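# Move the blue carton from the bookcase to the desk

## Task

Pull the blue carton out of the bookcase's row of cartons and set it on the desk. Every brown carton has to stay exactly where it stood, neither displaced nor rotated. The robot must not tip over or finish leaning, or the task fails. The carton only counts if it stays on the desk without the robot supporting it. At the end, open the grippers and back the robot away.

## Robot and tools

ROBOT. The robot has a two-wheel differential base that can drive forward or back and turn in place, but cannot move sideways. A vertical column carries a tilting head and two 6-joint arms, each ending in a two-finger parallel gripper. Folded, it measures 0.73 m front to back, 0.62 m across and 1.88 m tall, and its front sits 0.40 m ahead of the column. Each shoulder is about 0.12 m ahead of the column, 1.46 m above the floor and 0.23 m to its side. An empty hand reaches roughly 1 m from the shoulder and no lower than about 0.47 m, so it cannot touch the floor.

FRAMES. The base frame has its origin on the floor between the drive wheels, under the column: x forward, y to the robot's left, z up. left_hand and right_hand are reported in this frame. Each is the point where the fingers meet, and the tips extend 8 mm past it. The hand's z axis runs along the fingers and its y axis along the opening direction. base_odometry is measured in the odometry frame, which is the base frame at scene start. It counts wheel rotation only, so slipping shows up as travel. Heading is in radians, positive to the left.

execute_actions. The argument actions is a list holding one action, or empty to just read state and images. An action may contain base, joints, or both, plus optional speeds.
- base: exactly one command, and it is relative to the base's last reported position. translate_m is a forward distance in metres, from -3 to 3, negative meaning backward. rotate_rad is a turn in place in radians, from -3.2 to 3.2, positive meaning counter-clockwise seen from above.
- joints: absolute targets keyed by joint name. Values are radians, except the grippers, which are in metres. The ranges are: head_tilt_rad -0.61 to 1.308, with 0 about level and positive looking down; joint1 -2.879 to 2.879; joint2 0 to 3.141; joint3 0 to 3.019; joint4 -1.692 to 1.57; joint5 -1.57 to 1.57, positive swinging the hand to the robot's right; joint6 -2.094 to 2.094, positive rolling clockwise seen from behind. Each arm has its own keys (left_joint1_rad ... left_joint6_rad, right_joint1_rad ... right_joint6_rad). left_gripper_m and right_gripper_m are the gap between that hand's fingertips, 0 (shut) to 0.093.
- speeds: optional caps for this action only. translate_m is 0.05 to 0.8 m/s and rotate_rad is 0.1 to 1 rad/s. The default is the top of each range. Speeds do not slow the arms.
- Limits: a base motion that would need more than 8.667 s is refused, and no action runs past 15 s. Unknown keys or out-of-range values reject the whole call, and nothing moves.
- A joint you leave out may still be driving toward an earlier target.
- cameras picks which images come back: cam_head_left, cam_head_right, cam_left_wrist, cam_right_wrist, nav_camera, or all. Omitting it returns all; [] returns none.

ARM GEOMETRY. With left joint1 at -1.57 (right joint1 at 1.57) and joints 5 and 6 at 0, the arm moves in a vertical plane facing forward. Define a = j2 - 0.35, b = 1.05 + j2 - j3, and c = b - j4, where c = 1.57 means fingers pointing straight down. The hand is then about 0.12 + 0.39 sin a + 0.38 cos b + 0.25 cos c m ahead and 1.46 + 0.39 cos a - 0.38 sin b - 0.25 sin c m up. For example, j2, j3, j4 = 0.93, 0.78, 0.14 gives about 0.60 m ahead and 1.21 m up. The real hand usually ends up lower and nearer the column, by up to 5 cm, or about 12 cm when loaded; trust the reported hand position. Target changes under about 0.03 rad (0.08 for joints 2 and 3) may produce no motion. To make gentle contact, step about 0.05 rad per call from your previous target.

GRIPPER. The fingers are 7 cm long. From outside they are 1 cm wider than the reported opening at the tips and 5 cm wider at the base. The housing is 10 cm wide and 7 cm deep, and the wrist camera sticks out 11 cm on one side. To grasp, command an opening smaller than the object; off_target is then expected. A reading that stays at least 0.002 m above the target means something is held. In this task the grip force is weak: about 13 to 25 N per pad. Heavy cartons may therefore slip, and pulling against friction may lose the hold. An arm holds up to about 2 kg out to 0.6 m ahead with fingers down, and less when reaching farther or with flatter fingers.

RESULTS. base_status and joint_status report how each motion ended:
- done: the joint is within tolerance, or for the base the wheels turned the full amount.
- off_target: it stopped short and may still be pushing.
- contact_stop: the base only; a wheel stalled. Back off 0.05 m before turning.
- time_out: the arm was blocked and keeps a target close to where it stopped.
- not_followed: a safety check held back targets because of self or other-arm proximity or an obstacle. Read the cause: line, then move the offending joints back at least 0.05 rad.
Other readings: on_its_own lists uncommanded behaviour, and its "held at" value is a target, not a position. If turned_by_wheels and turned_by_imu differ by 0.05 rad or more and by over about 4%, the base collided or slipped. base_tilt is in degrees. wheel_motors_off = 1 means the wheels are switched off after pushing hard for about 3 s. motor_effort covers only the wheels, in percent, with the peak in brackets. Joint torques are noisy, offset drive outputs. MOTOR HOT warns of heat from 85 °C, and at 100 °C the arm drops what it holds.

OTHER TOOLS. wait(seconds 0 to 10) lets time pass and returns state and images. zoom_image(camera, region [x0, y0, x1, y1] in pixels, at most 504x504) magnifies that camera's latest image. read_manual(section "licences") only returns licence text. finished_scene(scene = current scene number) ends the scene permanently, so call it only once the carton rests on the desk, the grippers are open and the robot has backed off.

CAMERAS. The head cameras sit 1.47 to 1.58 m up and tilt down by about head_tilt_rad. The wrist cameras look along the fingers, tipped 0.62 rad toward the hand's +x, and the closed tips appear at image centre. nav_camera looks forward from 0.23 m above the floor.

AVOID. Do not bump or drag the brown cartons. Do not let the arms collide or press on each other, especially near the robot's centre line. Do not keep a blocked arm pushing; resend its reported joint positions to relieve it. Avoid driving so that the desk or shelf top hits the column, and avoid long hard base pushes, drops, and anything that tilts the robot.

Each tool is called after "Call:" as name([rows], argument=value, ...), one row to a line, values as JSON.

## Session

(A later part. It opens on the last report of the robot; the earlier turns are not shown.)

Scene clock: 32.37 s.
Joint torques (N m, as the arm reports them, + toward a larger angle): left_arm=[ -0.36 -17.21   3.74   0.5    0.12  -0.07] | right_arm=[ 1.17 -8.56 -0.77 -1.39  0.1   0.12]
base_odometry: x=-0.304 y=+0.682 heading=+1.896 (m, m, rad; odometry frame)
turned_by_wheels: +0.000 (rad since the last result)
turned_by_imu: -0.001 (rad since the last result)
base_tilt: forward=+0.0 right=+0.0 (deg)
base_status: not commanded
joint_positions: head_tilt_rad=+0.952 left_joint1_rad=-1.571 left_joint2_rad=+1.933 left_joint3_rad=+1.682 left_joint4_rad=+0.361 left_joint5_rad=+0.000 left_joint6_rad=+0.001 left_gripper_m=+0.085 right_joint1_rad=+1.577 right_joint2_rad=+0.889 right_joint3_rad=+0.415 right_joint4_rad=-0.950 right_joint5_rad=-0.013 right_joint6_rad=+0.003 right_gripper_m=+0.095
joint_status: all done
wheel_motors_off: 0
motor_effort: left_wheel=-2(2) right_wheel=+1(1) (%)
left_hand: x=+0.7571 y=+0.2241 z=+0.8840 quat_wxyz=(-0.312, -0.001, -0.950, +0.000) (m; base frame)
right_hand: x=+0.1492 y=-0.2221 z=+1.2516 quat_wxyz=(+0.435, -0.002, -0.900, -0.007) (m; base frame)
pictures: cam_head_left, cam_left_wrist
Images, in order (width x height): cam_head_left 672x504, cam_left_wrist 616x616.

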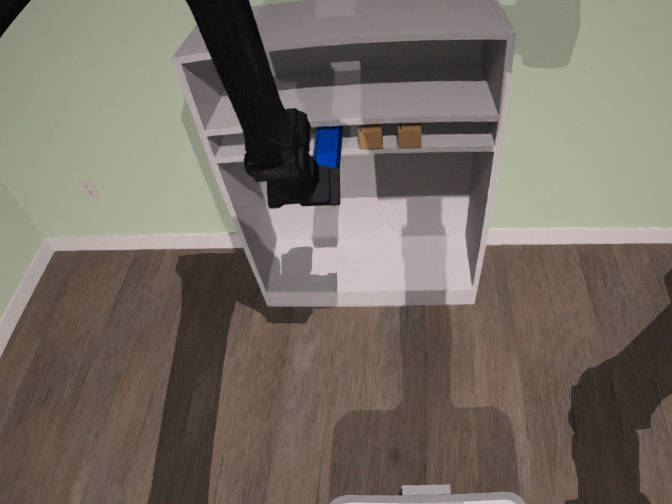

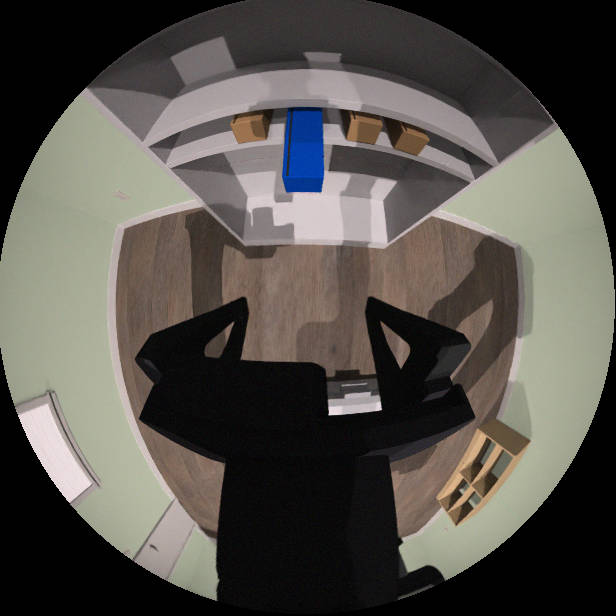

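Call:
execute_actions([
  {"base":{"translate_m":0.25},"speeds":{"translate_m":0.15}},
], cameras=[])

Call:
execute_actions([
  {"joints":{"left_joint2_rad":2.07,"left_joint3_rad":1.8}},
], cameras=[])

Call:
execute_actions([
  {"joints":{"left_joint2_rad":2.16,"left_joint3_rad":1.9}},
], cameras=["cam_left_wrist","cam_head_left"])

Scene clock: 35.07 s.
Joint torques (N m, as the arm reports them, + toward a larger angle): left_arm=[ -0.16 -17.12   3.87   0.49   0.12  -0.07] | right_arm=[ 1.12 -8.66 -0.98 -1.35  0.12  0.11]
base_odometry: x=-0.384 y=+0.919 heading=+1.895 (m, m, rad; odometry frame)
turned_by_wheels: -0.001 (rad since the last result)
turned_by_imu: -0.002 (rad since the last result)
base_tilt: forward=-0.1 right=+0.0 (deg)
base_status: done
joint_positions: head_tilt_rad=+0.952 left_joint1_rad=-1.571 left_joint2_rad=+1.934 left_joint3_rad=+1.679 left_joint4_rad=+0.361 left_joint5_rad=+0.000 left_joint6_rad=+0.001 left_gripper_m=+0.085 right_joint1_rad=+1.577 right_joint2_rad=+0.889 right_joint3_rad=+0.417 right_joint4_rad=-0.950 right_joint5_rad=-0.013 right_joint6_rad=+0.003 right_gripper_m=+0.095
joint_status: not commanded
wheel_motors_off: 0
motor_effort: left_wheel=-3(71) right_wheel=+2(30) (%)
left_hand: x=+0.7552 y=+0.2241 z=+0.8829 quat_wxyz=(-0.310, -0.001, -0.951, +0.000) (m; base frame)
right_hand: x=+0.1502 y=-0.2221 z=+1.2512 quat_wxyz=(+0.434, -0.002, -0.901, -0.007) (m; base frame)
pictures: none
No camera images: the call's "cameras" was empty. Leave "cameras" out to get every camera's image.

Scene clock: 36.17 s.
Joint torques (N m, as the arm reports them, + toward a larger angle): left_arm=[ -0.11 -17.38   4.68   0.48   0.12  -0.07] | right_arm=[ 1.18 -8.49 -0.86 -1.4   0.11  0.12]
base_odometry: x=-0.384 y=+0.919 heading=+1.895 (m, m, rad; odometry frame)
turned_by_wheels: +0.000 (rad since the last result)
turned_by_imu: +0.000 (rad since the last result)
base_tilt: forward=-0.1 right=+0.0 (deg)
base_status: not commanded
joint_positions: head_tilt_rad=+0.952 left_joint1_rad=-1.571 left_joint2_rad=+2.063 left_joint3_rad=+1.788 left_joint4_rad=+0.360 left_joint5_rad=+0.000 left_joint6_rad=+0.001 left_gripper_m=+0.085 right_joint1_rad=+1.577 right_joint2_rad=+0.889 right_joint3_rad=+0.417 right_joint4_rad=-0.950 right_joint5_rad=-0.013 right_joint6_rad=+0.003 right_gripper_m=+0.095
joint_status: all done
wheel_motors_off: 0
motor_effort: left_wheel=-2(3) right_wheel=+2(2) (%)
left_hand: x=+0.7388 y=+0.2240 z=+0.8279 quat_wxyz=(-0.299, -0.001, -0.954, +0.000) (m; base frame)
right_hand: x=+0.1502 y=-0.2221 z=+1.2512 quat_wxyz=(+0.434, -0.002, -0.901, -0.007) (m; base frame)
pictures: none
No camera images: the call's "cameras" was empty. Leave "cameras" out to get every camera's image.

Scene clock: 36.97 s.
Joint torques (N m, as the arm reports them, + toward a larger angle): left_arm=[ -0.17 -16.61   4.96   0.52   0.12  -0.07] | right_arm=[ 1.24 -8.67 -0.98 -1.46  0.12  0.11]
base_odometry: x=-0.384 y=+0.919 heading=+1.895 (m, m, rad; odometry frame)
turned_by_wheels: +0.000 (rad since the last result)
turned_by_imu: +0.000 (rad since the last result)
base_tilt: forward=-0.3 right=+0.0 (deg)
base_status: not commanded
joint_positions: head_tilt_rad=+0.952 left_joint1_rad=-1.571 left_joint2_rad=+2.141 left_joint3_rad=+1.885 left_joint4_rad=+0.360 left_joint5_rad=+0.000 left_joint6_rad=+0.001 left_gripper_m=+0.085 right_joint1_rad=+1.577 right_joint2_rad=+0.889 right_joint3_rad=+0.417 right_joint4_rad=-0.950 right_joint5_rad=-0.013 right_joint6_rad=+0.003 right_gripper_m=+0.095
joint_status: all done
wheel_motors_off: 0
motor_effort: left_wheel=-4(3) right_wheel=+2(2) (%)
left_hand: x=+0.7447 y=+0.2240 z=+0.8034 quat_wxyz=(-0.309, -0.001, -0.951, +0.000) (m; base frame)
right_hand: x=+0.1502 y=-0.2221 z=+1.2512 quat_wxyz=(+0.434, -0.002, -0.901, -0.007) (m; base frame)
pictures: cam_head_left, cam_left_wrist
Images, in order (width x height): cam_head_left 672x504, cam_left_wrist 616x616.

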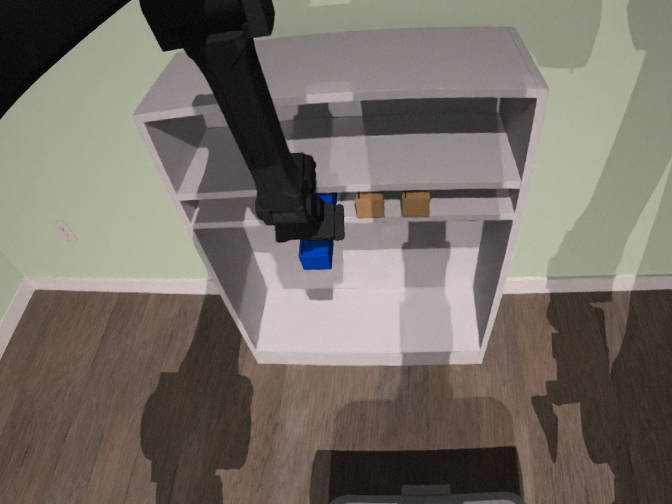

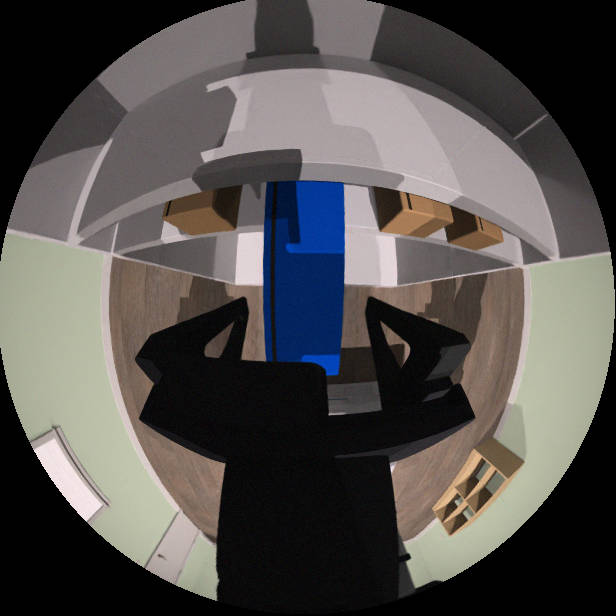

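Call:
execute_actions([
  {"joints":{"left_joint2_rad":2.24,"left_joint3_rad":1.96}},
], cameras=[])

Call:
execute_actions([
  {"base":{"translate_m":0.06},"speeds":{"translate_m":0.05}},
], cameras=["cam_left_wrist","cam_head_left"])

Scene clock: 37.90 s.
Joint torques (N m, as the arm reports them, + toward a larger angle): left_arm=[ -0.2  -16.45   4.34   0.56   0.12  -0.07] | right_arm=[ 1.25 -9.01 -0.93 -1.41  0.11  0.12]
base_odometry: x=-0.384 y=+0.919 heading=+1.895 (m, m, rad; odometry frame)
turned_by_wheels: +0.000 (rad since the last result)
turned_by_imu: +0.000 (rad since the last result)
base_tilt: forward=-0.3 right=-0.1 (deg)
base_status: not commanded
joint_positions: head_tilt_rad=+0.952 left_joint1_rad=-1.571 left_joint2_rad=+2.228 left_joint3_rad=+1.951 left_joint4_rad=+0.360 left_joint5_rad=+0.000 left_joint6_rad=+0.001 left_gripper_m=+0.085 right_joint1_rad=+1.577 right_joint2_rad=+0.889 right_joint3_rad=+0.417 right_joint4_rad=-0.950 right_joint5_rad=-0.013 right_joint6_rad=+0.003 right_gripper_m=+0.095
joint_status: all done
wheel_motors_off: 0
motor_effort: left_wheel=-3(3) right_wheel=+2(2) (%)
left_hand: x=+0.7232 y=+0.2240 z=+0.7657 quat_wxyz=(-0.298, -0.001, -0.954, +0.000) (m; base frame)
right_hand: x=+0.1502 y=-0.2221 z=+1.2512 quat_wxyz=(+0.434, -0.002, -0.901, -0.007) (m; base frame)
pictures: none
No camera images: the call's "cameras" was empty. Leave "cameras" out to get every camera's image.

Scene clock: 39.93 s.
Joint torques (N m, as the arm reports them, + toward a larger angle): left_arm=[ -0.08 -16.52   4.31   0.53   0.12  -0.07] | right_arm=[ 1.29 -8.88 -0.84 -1.64  0.1   0.13]
base_odometry: x=-0.403 y=+0.976 heading=+1.894 (m, m, rad; odometry frame)
turned_by_wheels: -0.001 (rad since the last result)
turned_by_imu: -0.002 (rad since the last result)
base_tilt: forward=-0.2 right=-0.2 (deg)
base_status: done
joint_positions: head_tilt_rad=+0.952 left_joint1_rad=-1.571 left_joint2_rad=+2.230 left_joint3_rad=+1.951 left_joint4_rad=+0.360 left_joint5_rad=+0.000 left_joint6_rad=+0.001 left_gripper_m=+0.085 right_joint1_rad=+1.577 right_joint2_rad=+0.889 right_joint3_rad=+0.417 right_joint4_rad=-0.950 right_joint5_rad=-0.013 right_joint6_rad=+0.003 right_gripper_m=+0.095
joint_status: not commanded
wheel_motors_off: 0
motor_effort: left_wheel=-3(49) right_wheel=+1(29) (%)
left_hand: x=+0.7218 y=+0.2240 z=+0.7646 quat_wxyz=(-0.297, -0.001, -0.955, +0.000) (m; base frame)
right_hand: x=+0.1498 y=-0.2221 z=+1.2514 quat_wxyz=(+0.435, -0.002, -0.901, -0.007) (m; base frame)
pictures: cam_head_left, cam_left_wrist
Images, in order (width x height): cam_head_left 672x504, cam_left_wrist 616x616.

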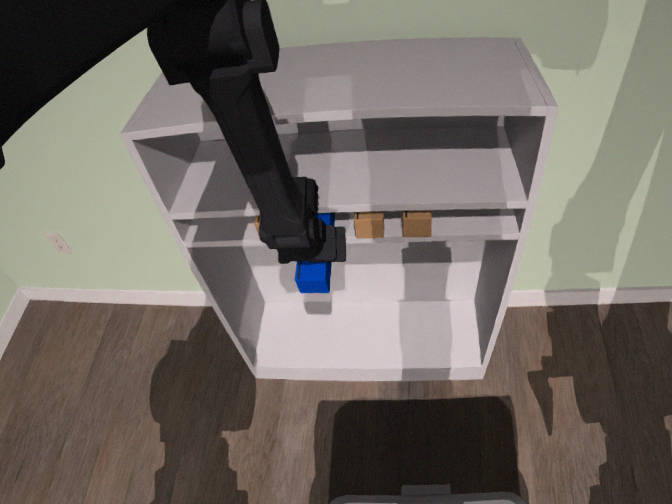

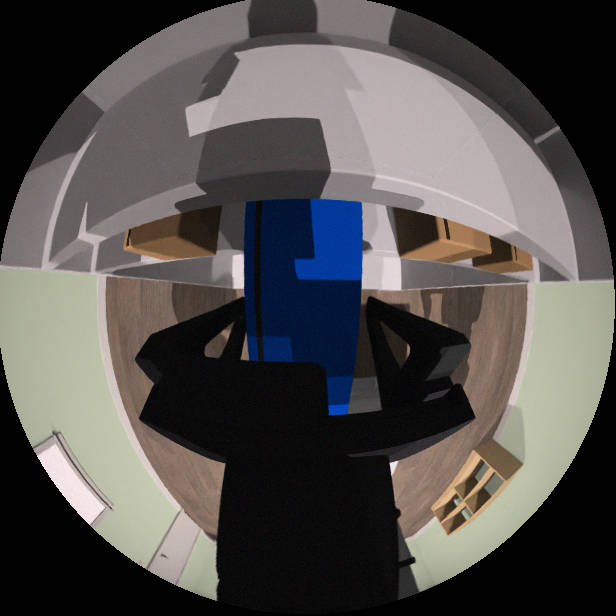

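Call:
execute_actions([
  {"base":{"translate_m":0.03},"speeds":{"translate_m":0.05}},
], cameras=[])

Call:
execute_actions([
  {"joints":{"left_gripper_m":0.03}},
], cameras=["cam_left_wrist"])

Call:
execute_actions([
  {"base":{"translate_m":-0.12},"speeds":{"translate_m":0.05}},
], cameras=["cam_left_wrist","cam_head_left"])

Scene clock: 41.43 s.
Joint torques (N m, as the arm reports them, + toward a larger angle): left_arm=[ -0.34 -16.66   4.37   0.49   0.12  -0.07] | right_arm=[ 1.13 -8.1  -0.89 -1.36  0.12  0.12]
base_odometry: x=-0.413 y=+1.005 heading=+1.893 (m, m, rad; odometry frame)
turned_by_wheels: -0.001 (rad since the last result)
turned_by_imu: -0.001 (rad since the last result)
base_tilt: forward=-0.1 right=+0.0 (deg)
base_status: done
joint_positions: head_tilt_rad=+0.952 left_joint1_rad=-1.571 left_joint2_rad=+2.230 left_joint3_rad=+1.951 left_joint4_rad=+0.360 left_joint5_rad=+0.000 left_joint6_rad=+0.001 left_gripper_m=+0.085 right_joint1_rad=+1.577 right_joint2_rad=+0.889 right_joint3_rad=+0.416 right_joint4_rad=-0.950 right_joint5_rad=-0.013 right_joint6_rad=+0.003 right_gripper_m=+0.095
joint_status: not commanded
wheel_motors_off: 0
motor_effort: left_wheel=-1(40) right_wheel=+0(29) (%)
left_hand: x=+0.7216 y=+0.2240 z=+0.7643 quat_wxyz=(-0.297, -0.001, -0.955, +0.000) (m; base frame)
right_hand: x=+0.1496 y=-0.2221 z=+1.2514 quat_wxyz=(+0.435, -0.002, -0.901, -0.007) (m; base frame)
pictures: none
No camera images: the call's "cameras" was empty. Leave "cameras" out to get every camera's image.

Scene clock: 42.03 s.
Joint torques (N m, as the arm reports them, + toward a larger angle): left_arm=[ -0.13 -16.35   4.4    0.5    0.12  -0.07] | right_arm=[ 1.19 -8.64 -0.73 -1.43  0.11  0.12]
base_odometry: x=-0.413 y=+1.005 heading=+1.893 (m, m, rad; odometry frame)
turned_by_wheels: +0.000 (rad since the last result)
turned_by_imu: +0.000 (rad since the last result)
base_tilt: forward=-0.1 right=-0.2 (deg)
base_status: not commanded
joint_positions: head_tilt_rad=+0.952 left_joint1_rad=-1.571 left_joint2_rad=+2.230 left_joint3_rad=+1.951 left_joint4_rad=+0.360 left_joint5_rad=+0.000 left_joint6_rad=+0.001 left_gripper_m=+0.060 right_joint1_rad=+1.577 right_joint2_rad=+0.889 right_joint3_rad=+0.416 right_joint4_rad=-0.950 right_joint5_rad=-0.013 right_joint6_rad=+0.003 right_gripper_m=+0.095
joint_status: left_gripper_m off_target (ended at +0.060, target +0.030)
wheel_motors_off: 0
motor_effort: left_wheel=+0(0) right_wheel=+0(0) (%)
left_hand: x=+0.7216 y=+0.2240 z=+0.7643 quat_wxyz=(-0.297, -0.001, -0.955, +0.000) (m; base frame)
right_hand: x=+0.1496 y=-0.2221 z=+1.2514 quat_wxyz=(+0.435, -0.002, -0.901, -0.007) (m; base frame)
pictures: cam_left_wrist
Images, in order (width x height): cam_left_wrist 616x616.

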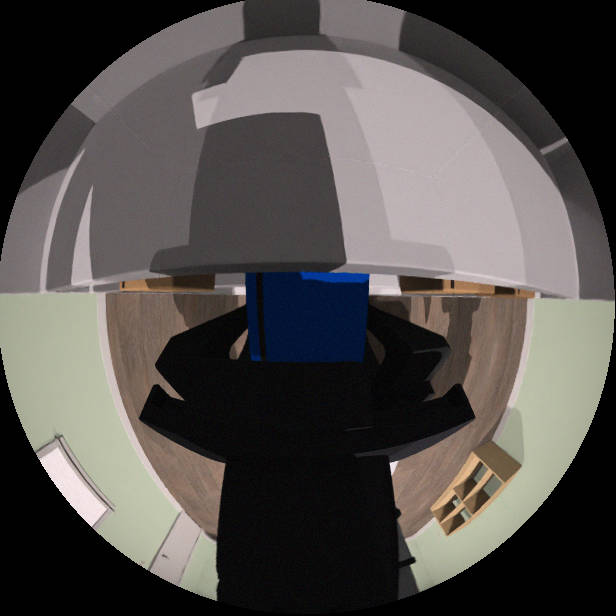

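Scene clock: 45.27 s.
Joint torques (N m, as the arm reports them, + toward a larger angle): left_arm=[ -0.26 -16.67   4.29   0.49   0.12  -0.07] | right_arm=[ 1.25 -8.72 -0.75 -1.46  0.11  0.12]
base_odometry: x=-0.375 y=+0.891 heading=+1.895 (m, m, rad; odometry frame)
turned_by_wheels: +0.002 (rad since the last result)
turned_by_imu: +0.001 (rad since the last result)
base_tilt: forward=-0.3 right=-0.1 (deg)
base_status: done
joint_positions: head_tilt_rad=+0.952 left_joint1_rad=-1.571 left_joint2_rad=+2.232 left_joint3_rad=+1.951 left_joint4_rad=+0.359 left_joint5_rad=+0.000 left_joint6_rad=+0.001 left_gripper_m=+0.060 right_joint1_rad=+1.577 right_joint2_rad=+0.889 right_joint3_rad=+0.416 right_joint4_rad=-0.950 right_joint5_rad=-0.013 right_joint6_rad=+0.003 right_gripper_m=+0.095
joint_status: not commanded
wheel_motors_off: 0
motor_effort: left_wheel=+3(56) right_wheel=-1(30) (%)
left_hand: x=+0.7204 y=+0.2240 z=+0.7633 quat_wxyz=(-0.296, -0.001, -0.955, +0.000) (m; base frame)
right_hand: x=+0.1495 y=-0.2221 z=+1.2515 quat_wxyz=(+0.435, -0.002, -0.901, -0.007) (m; base frame)
pictures: cam_head_left, cam_left_wrist
Images, in order (width x height): cam_head_left 672x504, cam_left_wrist 616x616.

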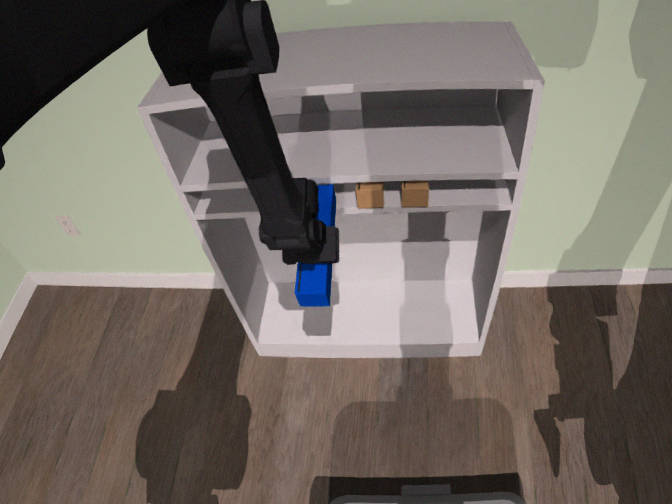

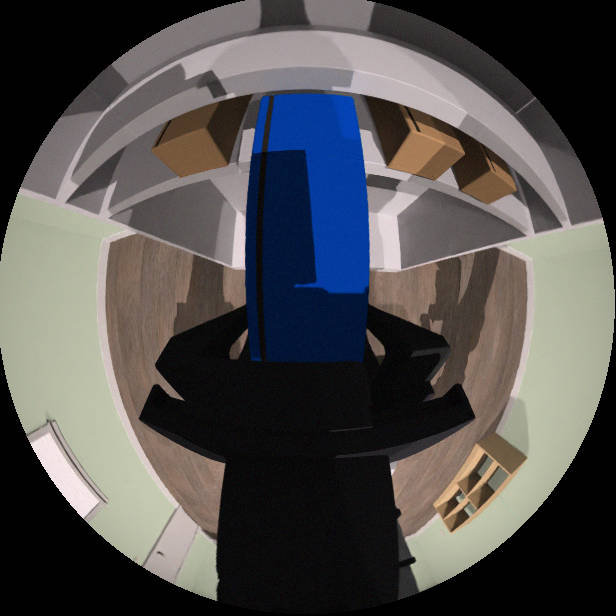

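Call:
execute_actions([
  {"base":{"translate_m":-0.2},"speeds":{"translate_m":0.07}},
], cameras=["cam_left_wrist","cam_head_left"])

Scene clock: 49.10 s.
Joint torques (N m, as the arm reports them, + toward a larger angle): left_arm=[ -0.26 -16.71   4.32   0.52   0.12  -0.07] | right_arm=[ 1.19 -8.83 -0.83 -1.5   0.12  0.12]
base_odometry: x=-0.311 y=+0.701 heading=+1.893 (m, m, rad; odometry frame)
turned_by_wheels: -0.001 (rad since the last result)
turned_by_imu: -0.003 (rad since the last result)
base_tilt: forward=-0.2 right=+0.0 (deg)
base_status: done
joint_positions: head_tilt_rad=+0.952 left_joint1_rad=-1.571 left_joint2_rad=+2.233 left_joint3_rad=+1.951 left_joint4_rad=+0.359 left_joint5_rad=+0.000 left_joint6_rad=+0.001 left_gripper_m=+0.060 right_joint1_rad=+1.577 right_joint2_rad=+0.889 right_joint3_rad=+0.416 right_joint4_rad=-0.950 right_joint5_rad=-0.013 right_joint6_rad=+0.003 right_gripper_m=+0.095
joint_status: not commanded
wheel_motors_off: 0
motor_effort: left_wheel=-4(39) right_wheel=+1(34) (%)
left_hand: x=+0.7196 y=+0.2240 z=+0.7626 quat_wxyz=(-0.296, -0.001, -0.955, +0.000) (m; base frame)
right_hand: x=+0.1495 y=-0.2221 z=+1.2515 quat_wxyz=(+0.435, -0.002, -0.901, -0.007) (m; base frame)
pictures: cam_head_left, cam_left_wrist
Images, in order (width x height): cam_head_left 672x504, cam_left_wrist 616x616.

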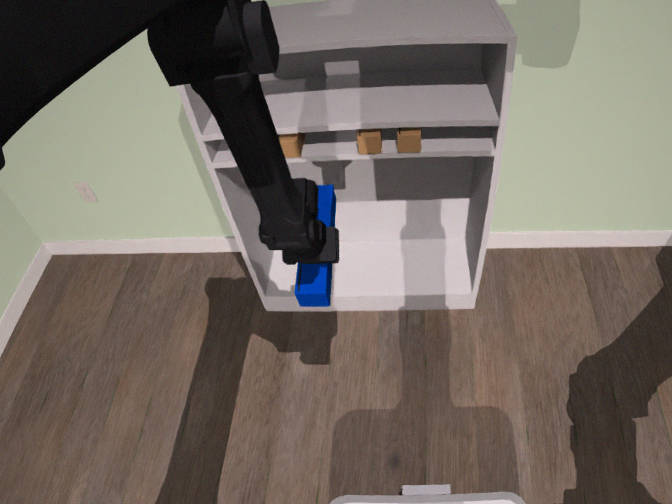

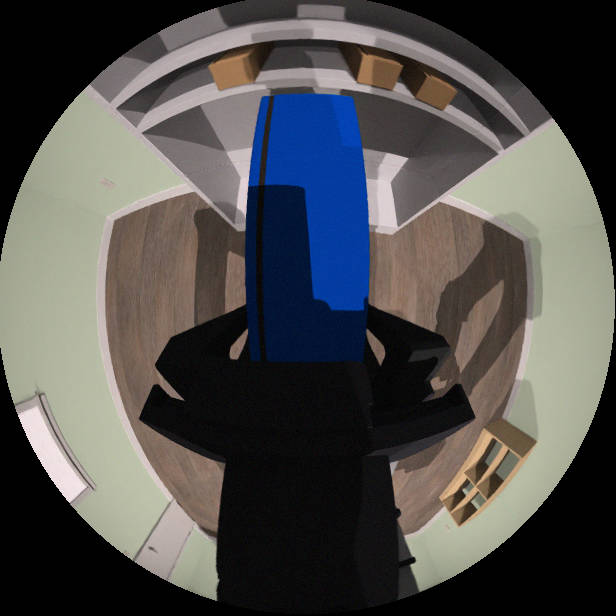

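Call:
execute_actions([
  {"base":{"translate_m":-0.15},"speeds":{"translate_m":0.2},"joints":{"left_joint2_rad":1.9,"left_joint3_rad":1.62}},
], cameras=[])

Call:
execute_actions([
  {"base":{"rotate_rad":3.14},"speeds":{"rotate_rad":0.5},"joints":{"head_tilt_rad":0.6}},
], cameras=["cam_head_left","cam_head_right","cam_left_wrist","nav_camera"])

Scene clock: 51.43 s.
Joint torques (N m, as the arm reports them, + toward a larger angle): left_arm=[ -0.17 -16.8    4.02   0.64   0.12  -0.07] | right_arm=[ 1.2  -8.35 -0.69 -1.43  0.11  0.11]
base_odometry: x=-0.264 y=+0.559 heading=+1.892 (m, m, rad; odometry frame)
turned_by_wheels: -0.001 (rad since the last result)
turned_by_imu: -0.003 (rad since the last result)
base_tilt: forward=-0.2 right=-0.2 (deg)
base_status: done
joint_positions: head_tilt_rad=+0.952 left_joint1_rad=-1.571 left_joint2_rad=+1.887 left_joint3_rad=+1.616 left_joint4_rad=+0.357 left_joint5_rad=+0.000 left_joint6_rad=+0.001 left_gripper_m=+0.060 right_joint1_rad=+1.577 right_joint2_rad=+0.889 right_joint3_rad=+0.415 right_joint4_rad=-0.950 right_joint5_rad=-0.013 right_joint6_rad=+0.003 right_gripper_m=+0.095
joint_status: all done
wheel_motors_off: 0
motor_effort: left_wheel=-3(64) right_wheel=+2(38) (%)
left_hand: x=+0.7448 y=+0.2241 z=+0.8963 quat_wxyz=(-0.300, -0.001, -0.954, +0.000) (m; base frame)
right_hand: x=+0.1493 y=-0.2221 z=+1.2516 quat_wxyz=(+0.435, -0.002, -0.900, -0.007) (m; base frame)
pictures: none
No camera images: the call's "cameras" was empty. Leave "cameras" out to get every camera's image.

Scene clock: 58.73 s.
Joint torques (N m, as the arm reports them, + toward a larger angle): left_arm=[ -0.03 -16.9    4.06   0.64   0.13  -0.07] | right_arm=[ 1.13 -8.31 -0.8  -1.41  0.11  0.13]
base_odometry: x=-0.264 y=+0.559 heading=-1.252 (m, m, rad; odometry frame)
turned_by_wheels: +3.139 (rad since the last result)
turned_by_imu: +3.179 (rad since the last result)
base_tilt: forward=+0.0 right=-0.1 (deg)
base_status: done
joint_positions: head_tilt_rad=+0.617 left_joint1_rad=-1.571 left_joint2_rad=+1.887 left_joint3_rad=+1.616 left_joint4_rad=+0.357 left_joint5_rad=+0.000 left_joint6_rad=+0.001 left_gripper_m=+0.060 right_joint1_rad=+1.577 right_joint2_rad=+0.889 right_joint3_rad=+0.415 right_joint4_rad=-0.950 right_joint5_rad=-0.013 right_joint6_rad=+0.003 right_gripper_m=+0.095
joint_status: all done
wheel_motors_off: 0
motor_effort: left_wheel=-5(45) right_wheel=+2(43) (%)
left_hand: x=+0.7448 y=+0.2244 z=+0.8963 quat_wxyz=(-0.300, -0.001, -0.954, +0.000) (m; base frame)
right_hand: x=+0.1493 y=-0.2221 z=+1.2516 quat_wxyz=(+0.435, -0.002, -0.900, -0.007) (m; base frame)
pictures: cam_head_left, cam_head_right, cam_left_wrist, nav_camera
Images, in order (width x height): cam_head_left 672x504, cam_head_right 672x504, cam_left_wrist 616x616, nav_camera 672x504.

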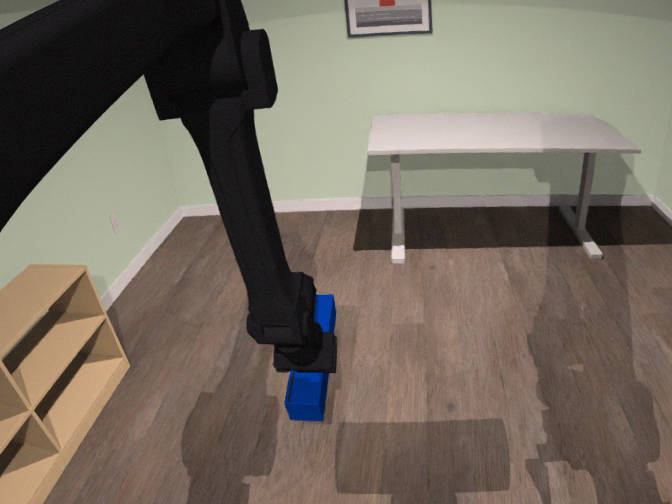

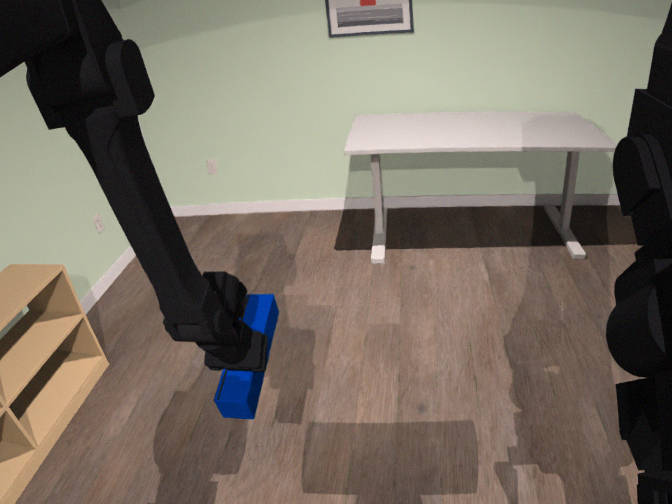

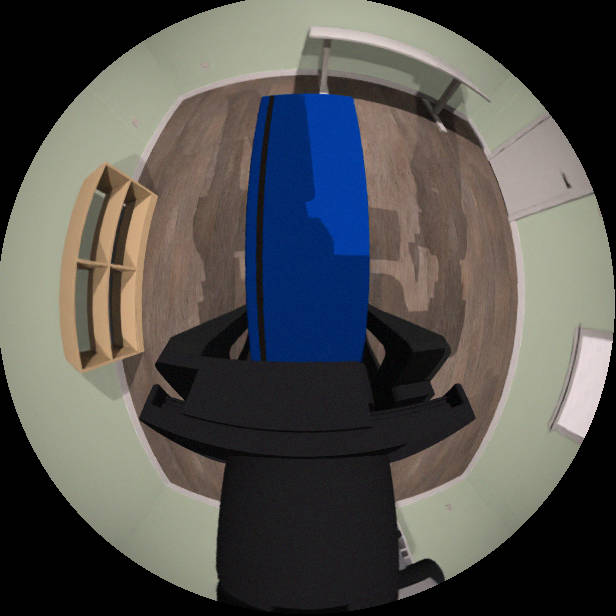

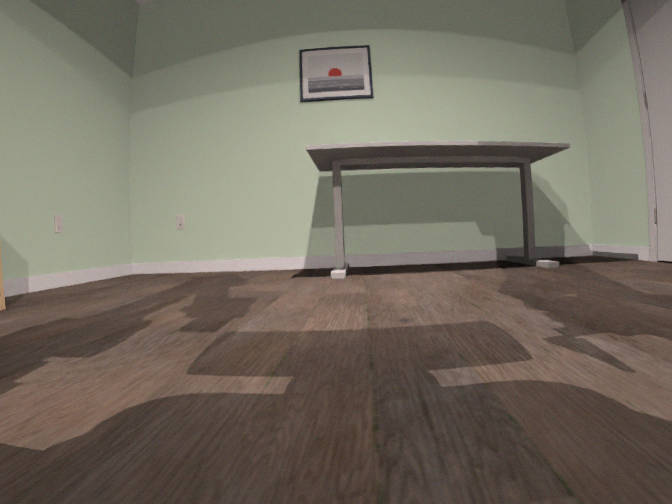

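Call:
execute_actions([
  {"base":{"rotate_rad":-0.45},"speeds":{"rotate_rad":0.5}},
], cameras=[])

Call:
execute_actions([
  {"base":{"translate_m":1.2},"speeds":{"translate_m":0.4}},
], cameras=[])

Call:
execute_actions([
  {"base":{"rotate_rad":0.45},"speeds":{"rotate_rad":0.5},"joints":{"head_tilt_rad":0.8}},
], cameras=["cam_head_left","cam_head_right","nav_camera"])

Scene clock: 60.70 s.
Joint torques (N m, as the arm reports them, + toward a larger angle): left_arm=[ -0.29 -17.06   3.97   0.62   0.12  -0.07] | right_arm=[ 1.2  -8.54 -0.75 -1.41  0.12  0.12]
base_odometry: x=-0.264 y=+0.559 heading=-1.702 (m, m, rad; odometry frame)
turned_by_wheels: -0.450 (rad since the last result)
turned_by_imu: -0.458 (rad since the last result)
base_tilt: forward=-0.3 right=+0.0 (deg)
base_status: done
joint_positions: head_tilt_rad=+0.617 left_joint1_rad=-1.570 left_joint2_rad=+1.887 left_joint3_rad=+1.616 left_joint4_rad=+0.357 left_joint5_rad=+0.000 left_joint6_rad=+0.001 left_gripper_m=+0.060 right_joint1_rad=+1.577 right_joint2_rad=+0.889 right_joint3_rad=+0.415 right_joint4_rad=-0.950 right_joint5_rad=-0.013 right_joint6_rad=+0.003 right_gripper_m=+0.095
joint_status: not commanded
wheel_motors_off: 0
motor_effort: left_wheel=+0(23) right_wheel=-1(18) (%)
left_hand: x=+0.7448 y=+0.2253 z=+0.8963 quat_wxyz=(-0.300, +0.000, -0.954, +0.000) (m; base frame)
right_hand: x=+0.1493 y=-0.2221 z=+1.2516 quat_wxyz=(+0.435, -0.002, -0.900, -0.007) (m; base frame)
pictures: none
No camera images: the call's "cameras" was empty. Leave "cameras" out to get every camera's image.

Scene clock: 65.07 s.
Joint torques (N m, as the arm reports them, + toward a larger angle): left_arm=[ -0.35 -16.88   4.     0.57   0.12  -0.07] | right_arm=[ 1.09 -8.45 -1.02 -1.42  0.11  0.12]
base_odometry: x=-0.420 y=-0.631 heading=-1.701 (m, m, rad; odometry frame)
turned_by_wheels: +0.001 (rad since the last result)
turned_by_imu: +0.001 (rad since the last result)
base_tilt: forward=-0.2 right=-0.1 (deg)
base_status: done
joint_positions: head_tilt_rad=+0.617 left_joint1_rad=-1.570 left_joint2_rad=+1.888 left_joint3_rad=+1.616 left_joint4_rad=+0.357 left_joint5_rad=+0.000 left_joint6_rad=+0.001 left_gripper_m=+0.060 right_joint1_rad=+1.577 right_joint2_rad=+0.889 right_joint3_rad=+0.417 right_joint4_rad=-0.950 right_joint5_rad=-0.013 right_joint6_rad=+0.003 right_gripper_m=+0.095
joint_status: not commanded
wheel_motors_off: 0
motor_effort: left_wheel=+2(73) right_wheel=-1(42) (%)
left_hand: x=+0.7439 y=+0.2253 z=+0.8954 quat_wxyz=(-0.299, +0.000, -0.954, +0.000) (m; base frame)
right_hand: x=+0.1501 y=-0.2221 z=+1.2513 quat_wxyz=(+0.434, -0.002, -0.901, -0.007) (m; base frame)
pictures: none
No camera images: the call's "cameras" was empty. Leave "cameras" out to get every camera's image.

Scene clock: 66.83 s.
Joint torques (N m, as the arm reports them, + toward a larger angle): left_arm=[ -0.51 -17.07   3.99   0.61   0.12  -0.07] | right_arm=[ 1.2  -8.75 -0.87 -1.41  0.1   0.12]
base_odometry: x=-0.420 y=-0.631 heading=-1.251 (m, m, rad; odometry frame)
turned_by_wheels: +0.450 (rad since the last result)
turned_by_imu: +0.449 (rad since the last result)
base_tilt: forward=-0.2 right=-0.1 (deg)
base_status: done
joint_positions: head_tilt_rad=+0.802 left_joint1_rad=-1.570 left_joint2_rad=+1.888 left_joint3_rad=+1.616 left_joint4_rad=+0.357 left_joint5_rad=+0.000 left_joint6_rad=+0.001 left_gripper_m=+0.060 right_joint1_rad=+1.577 right_joint2_rad=+0.889 right_joint3_rad=+0.417 right_joint4_rad=-0.950 right_joint5_rad=-0.013 right_joint6_rad=+0.003 right_gripper_m=+0.095
joint_status: all done
wheel_motors_off: 0
motor_effort: left_wheel=-4(58) right_wheel=+1(33) (%)
left_hand: x=+0.7439 y=+0.2253 z=+0.8954 quat_wxyz=(-0.299, +0.000, -0.954, +0.000) (m; base frame)
right_hand: x=+0.1501 y=-0.2221 z=+1.2513 quat_wxyz=(+0.434, -0.002, -0.901, -0.007) (m; base frame)
pictures: cam_head_left, cam_head_right, nav_camera
Images, in order (width x height): cam_head_left 672x504, cam_head_right 672x504, nav_camera 672x504.

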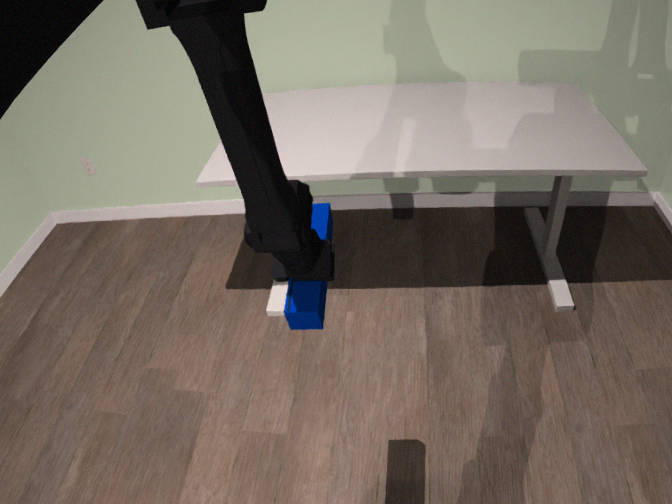

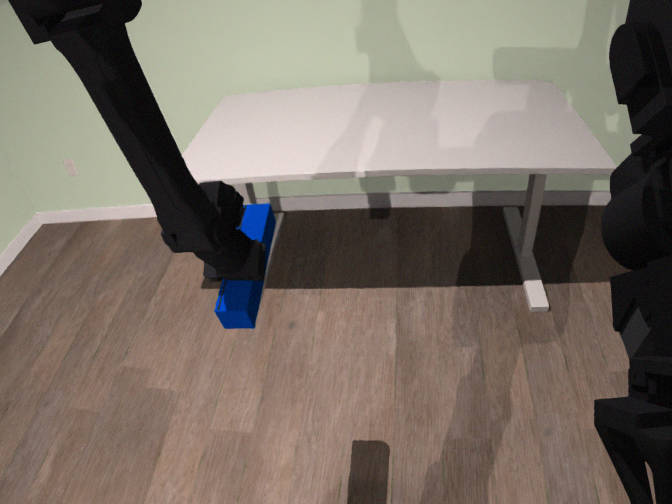

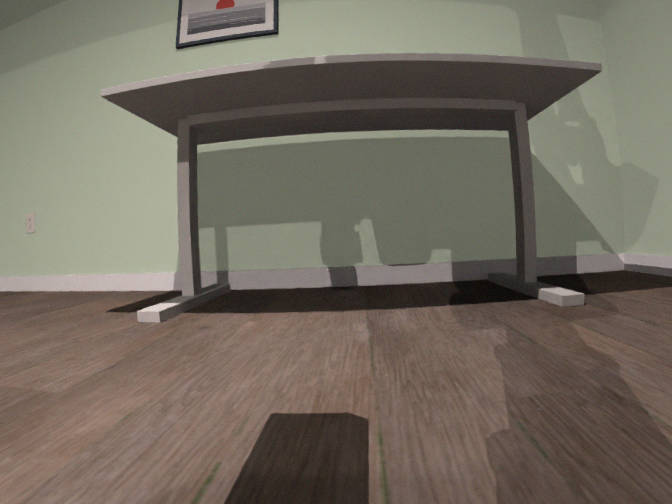

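Call:
execute_actions([
  {"base":{"translate_m":0.58},"speeds":{"translate_m":0.25},"joints":{"head_tilt_rad":0.95}},
], cameras=["cam_head_left","cam_head_right","cam_left_wrist"])

Scene clock: 70.33 s.
Joint torques (N m, as the arm reports them, + toward a larger angle): left_arm=[ -0.35 -17.07   3.99   0.61   0.12  -0.07] | right_arm=[ 1.07 -8.74 -0.87 -1.41  0.11  0.12]
base_odometry: x=-0.237 y=-1.182 heading=-1.250 (m, m, rad; odometry frame)
turned_by_wheels: +0.001 (rad since the last result)
turned_by_imu: +0.001 (rad since the last result)
base_tilt: forward=-0.2 right=+0.0 (deg)
base_status: done
joint_positions: head_tilt_rad=+0.951 left_joint1_rad=-1.570 left_joint2_rad=+1.888 left_joint3_rad=+1.616 left_joint4_rad=+0.357 left_joint5_rad=+0.000 left_joint6_rad=+0.001 left_gripper_m=+0.060 right_joint1_rad=+1.577 right_joint2_rad=+0.889 right_joint3_rad=+0.417 right_joint4_rad=-0.950 right_joint5_rad=-0.013 right_joint6_rad=+0.003 right_gripper_m=+0.095
joint_status: all done
wheel_motors_off: 0
motor_effort: left_wheel=+3(66) right_wheel=-1(44) (%)
left_hand: x=+0.7439 y=+0.2253 z=+0.8954 quat_wxyz=(-0.299, +0.000, -0.954, +0.000) (m; base frame)
right_hand: x=+0.1501 y=-0.2221 z=+1.2513 quat_wxyz=(+0.434, -0.002, -0.901, -0.007) (m; base frame)
pictures: cam_head_left, cam_head_right, cam_left_wrist
Images, in order (width x height): cam_head_left 672x504, cam_head_right 672x504, cam_left_wrist 616x616.

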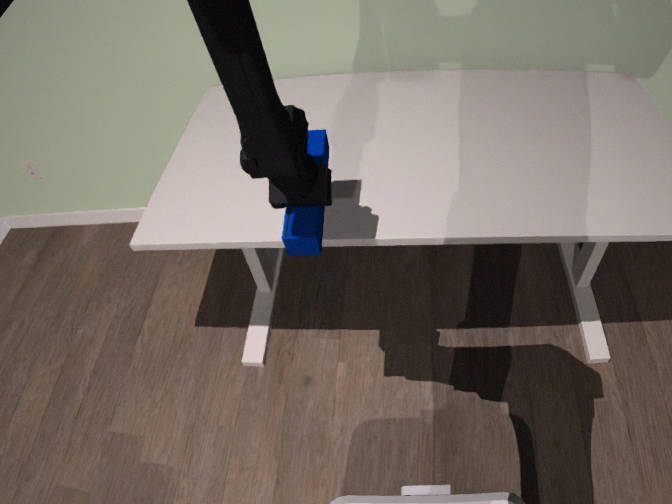

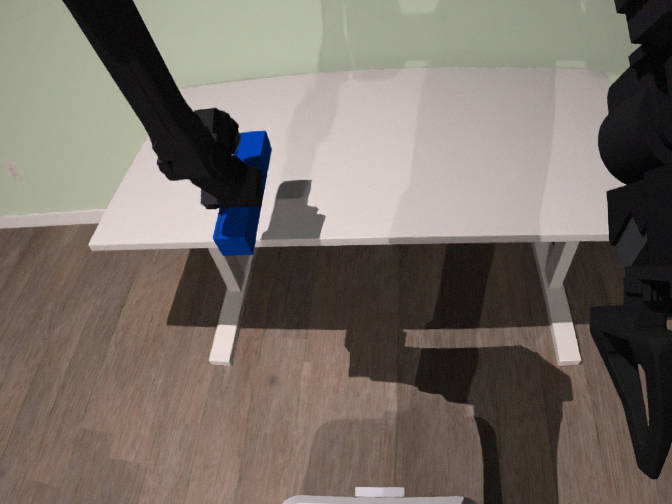

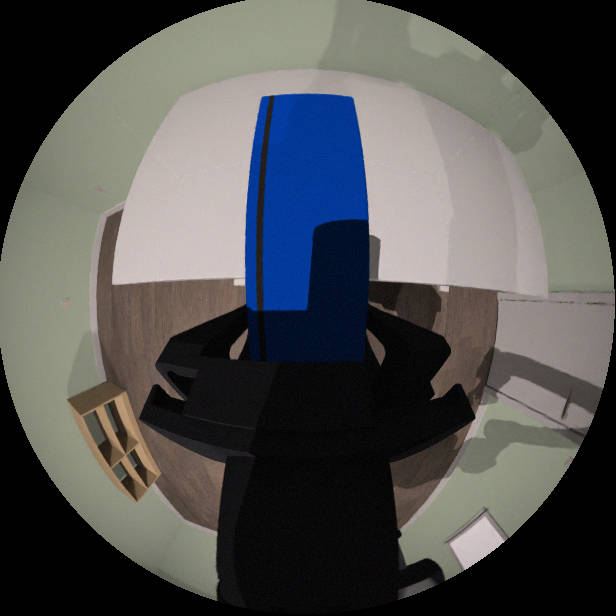

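Call:
execute_actions([
  {"base":{"translate_m":0.24},"speeds":{"translate_m":0.15}},
], cameras=[])

Call:
execute_actions([
  {"joints":{"left_joint2_rad":2.08,"left_joint3_rad":1.81}},
], cameras=[])

Call:
execute_actions([
  {"joints":{"left_joint2_rad":2.17,"left_joint3_rad":1.9}},
], cameras=["cam_head_left","cam_left_wrist"])

Scene clock: 72.97 s.
Joint torques (N m, as the arm reports them, + toward a larger angle): left_arm=[ -0.44 -17.16   4.06   0.56   0.12  -0.07] | right_arm=[ 1.25 -8.61 -0.95 -1.46  0.12  0.12]
base_odometry: x=-0.161 y=-1.409 heading=-1.250 (m, m, rad; odometry frame)
turned_by_wheels: +0.001 (rad since the last result)
turned_by_imu: +0.000 (rad since the last result)
base_tilt: forward=-0.2 right=+0.2 (deg)
base_status: done
joint_positions: head_tilt_rad=+0.951 left_joint1_rad=-1.570 left_joint2_rad=+1.889 left_joint3_rad=+1.616 left_joint4_rad=+0.357 left_joint5_rad=+0.000 left_joint6_rad=+0.001 left_gripper_m=+0.060 right_joint1_rad=+1.577 right_joint2_rad=+0.889 right_joint3_rad=+0.418 right_joint4_rad=-0.950 right_joint5_rad=-0.013 right_joint6_rad=+0.003 right_gripper_m=+0.095
joint_status: not commanded
wheel_motors_off: 0
motor_effort: left_wheel=+0(40) right_wheel=-1(30) (%)
left_hand: x=+0.7433 y=+0.2253 z=+0.8948 quat_wxyz=(-0.299, +0.000, -0.954, +0.000) (m; base frame)
right_hand: x=+0.1505 y=-0.2221 z=+1.2512 quat_wxyz=(+0.434, -0.002, -0.901, -0.007) (m; base frame)
pictures: none
No camera images: the call's "cameras" was empty. Leave "cameras" out to get every camera's image.

Scene clock: 74.03 s.
Joint torques (N m, as the arm reports them, + toward a larger angle): left_arm=[ -0.12 -17.84   4.84   0.59   0.12  -0.07] | right_arm=[ 1.2  -8.66 -0.83 -1.42  0.11  0.12]
base_odometry: x=-0.161 y=-1.409 heading=-1.250 (m, m, rad; odometry frame)
turned_by_wheels: +0.000 (rad since the last result)
turned_by_imu: +0.000 (rad since the last result)
base_tilt: forward=+0.0 right=+0.0 (deg)
base_status: not commanded
joint_positions: head_tilt_rad=+0.951 left_joint1_rad=-1.570 left_joint2_rad=+2.085 left_joint3_rad=+1.793 left_joint4_rad=+0.357 left_joint5_rad=+0.000 left_joint6_rad=+0.001 left_gripper_m=+0.060 right_joint1_rad=+1.577 right_joint2_rad=+0.889 right_joint3_rad=+0.418 right_joint4_rad=-0.950 right_joint5_rad=-0.013 right_joint6_rad=+0.003 right_gripper_m=+0.095
joint_status: all done
wheel_motors_off: 0
motor_effort: left_wheel=+2(3) right_wheel=-2(2) (%)
left_hand: x=+0.7273 y=+0.2254 z=+0.8155 quat_wxyz=(-0.290, +0.000, -0.957, +0.000) (m; base frame)
right_hand: x=+0.1505 y=-0.2221 z=+1.2512 quat_wxyz=(+0.434, -0.002, -0.901, -0.007) (m; base frame)
pictures: none
No camera images: the call's "cameras" was empty. Leave "cameras" out to get every camera's image.

Scene clock: 74.83 s.
Joint torques (N m, as the arm reports them, + toward a larger angle): left_arm=[ -0.25 -16.26   4.86   0.6    0.12  -0.07] | right_arm=[ 1.21 -8.67 -1.06 -1.41  0.11  0.12]
base_odometry: x=-0.161 y=-1.409 heading=-1.250 (m, m, rad; odometry frame)
turned_by_wheels: +0.000 (rad since the last result)
turned_by_imu: +0.000 (rad since the last result)
base_tilt: forward=-0.1 right=-0.2 (deg)
base_status: not commanded
joint_positions: head_tilt_rad=+0.951 left_joint1_rad=-1.570 left_joint2_rad=+2.152 left_joint3_rad=+1.885 left_joint4_rad=+0.357 left_joint5_rad=+0.000 left_joint6_rad=+0.001 left_gripper_m=+0.060 right_joint1_rad=+1.577 right_joint2_rad=+0.889 right_joint3_rad=+0.418 right_joint4_rad=-0.950 right_joint5_rad=-0.013 right_joint6_rad=+0.003 right_gripper_m=+0.095
joint_status: all done
wheel_motors_off: 0
motor_effort: left_wheel=+3(2) right_wheel=-2(2) (%)
left_hand: x=+0.7365 y=+0.2254 z=+0.7959 quat_wxyz=(-0.302, +0.000, -0.953, +0.000) (m; base frame)
right_hand: x=+0.1505 y=-0.2221 z=+1.2512 quat_wxyz=(+0.434, -0.002, -0.901, -0.007) (m; base frame)
pictures: cam_head_left, cam_left_wrist
Images, in order (width x height): cam_head_left 672x504, cam_left_wrist 616x616.

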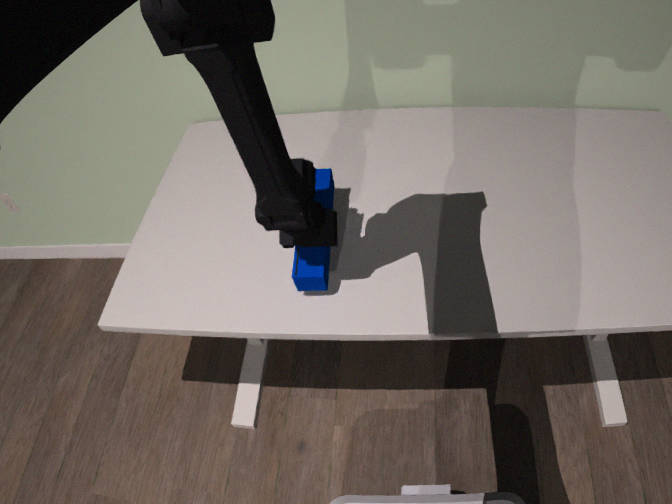

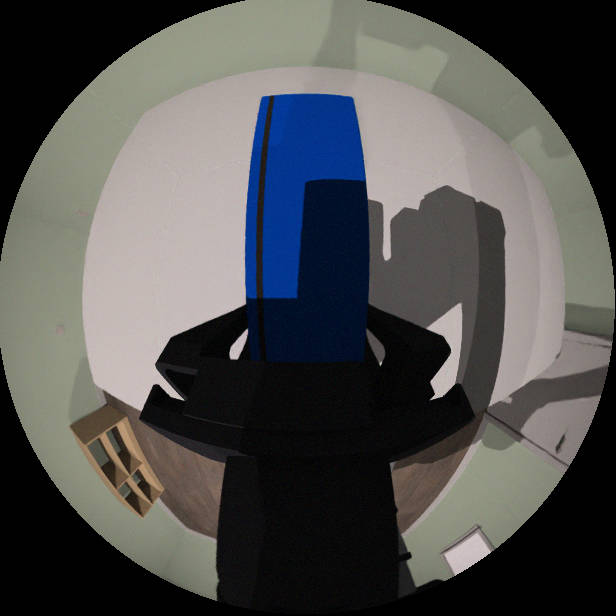

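Call:
execute_actions([
  {"joints":{"left_joint2_rad":2.24,"left_joint3_rad":1.96}},
], cameras=["cam_head_left","cam_left_wrist"])

Scene clock: 75.73 s.
Joint torques (N m, as the arm reports them, + toward a larger angle): left_arm=[ -0.15 -16.61   4.69   0.57   0.12  -0.07] | right_arm=[ 1.11 -8.33 -0.88 -1.43  0.12  0.12]
base_odometry: x=-0.161 y=-1.409 heading=-1.250 (m, m, rad; odometry frame)
turned_by_wheels: +0.000 (rad since the last result)
turned_by_imu: +0.000 (rad since the last result)
base_tilt: forward=+0.0 right=-0.2 (deg)
base_status: not commanded
joint_positions: head_tilt_rad=+0.951 left_joint1_rad=-1.570 left_joint2_rad=+2.229 left_joint3_rad=+1.946 left_joint4_rad=+0.357 left_joint5_rad=+0.000 left_joint6_rad=+0.001 left_gripper_m=+0.060 right_joint1_rad=+1.577 right_joint2_rad=+0.889 right_joint3_rad=+0.418 right_joint4_rad=-0.950 right_joint5_rad=-0.013 right_joint6_rad=+0.003 right_gripper_m=+0.095
joint_status: all done
wheel_motors_off: 0
motor_effort: left_wheel=+3(3) right_wheel=-2(2) (%)
left_hand: x=+0.7191 y=+0.2254 z=+0.7635 quat_wxyz=(-0.294, +0.000, -0.956, +0.000) (m; base frame)
right_hand: x=+0.1505 y=-0.2221 z=+1.2512 quat_wxyz=(+0.434, -0.002, -0.901, -0.007) (m; base frame)
pictures: cam_head_left, cam_left_wrist
Images, in order (width x height): cam_head_left 672x504, cam_left_wrist 616x616.

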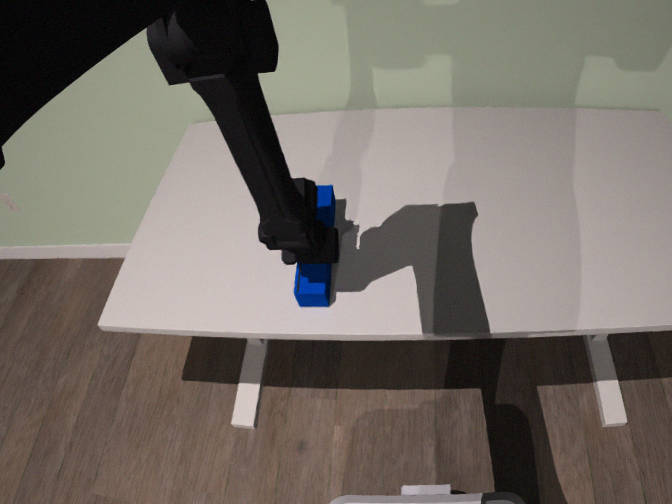

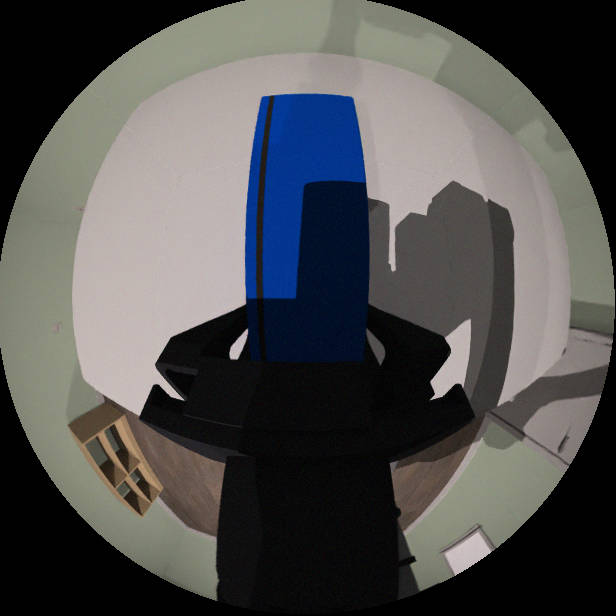

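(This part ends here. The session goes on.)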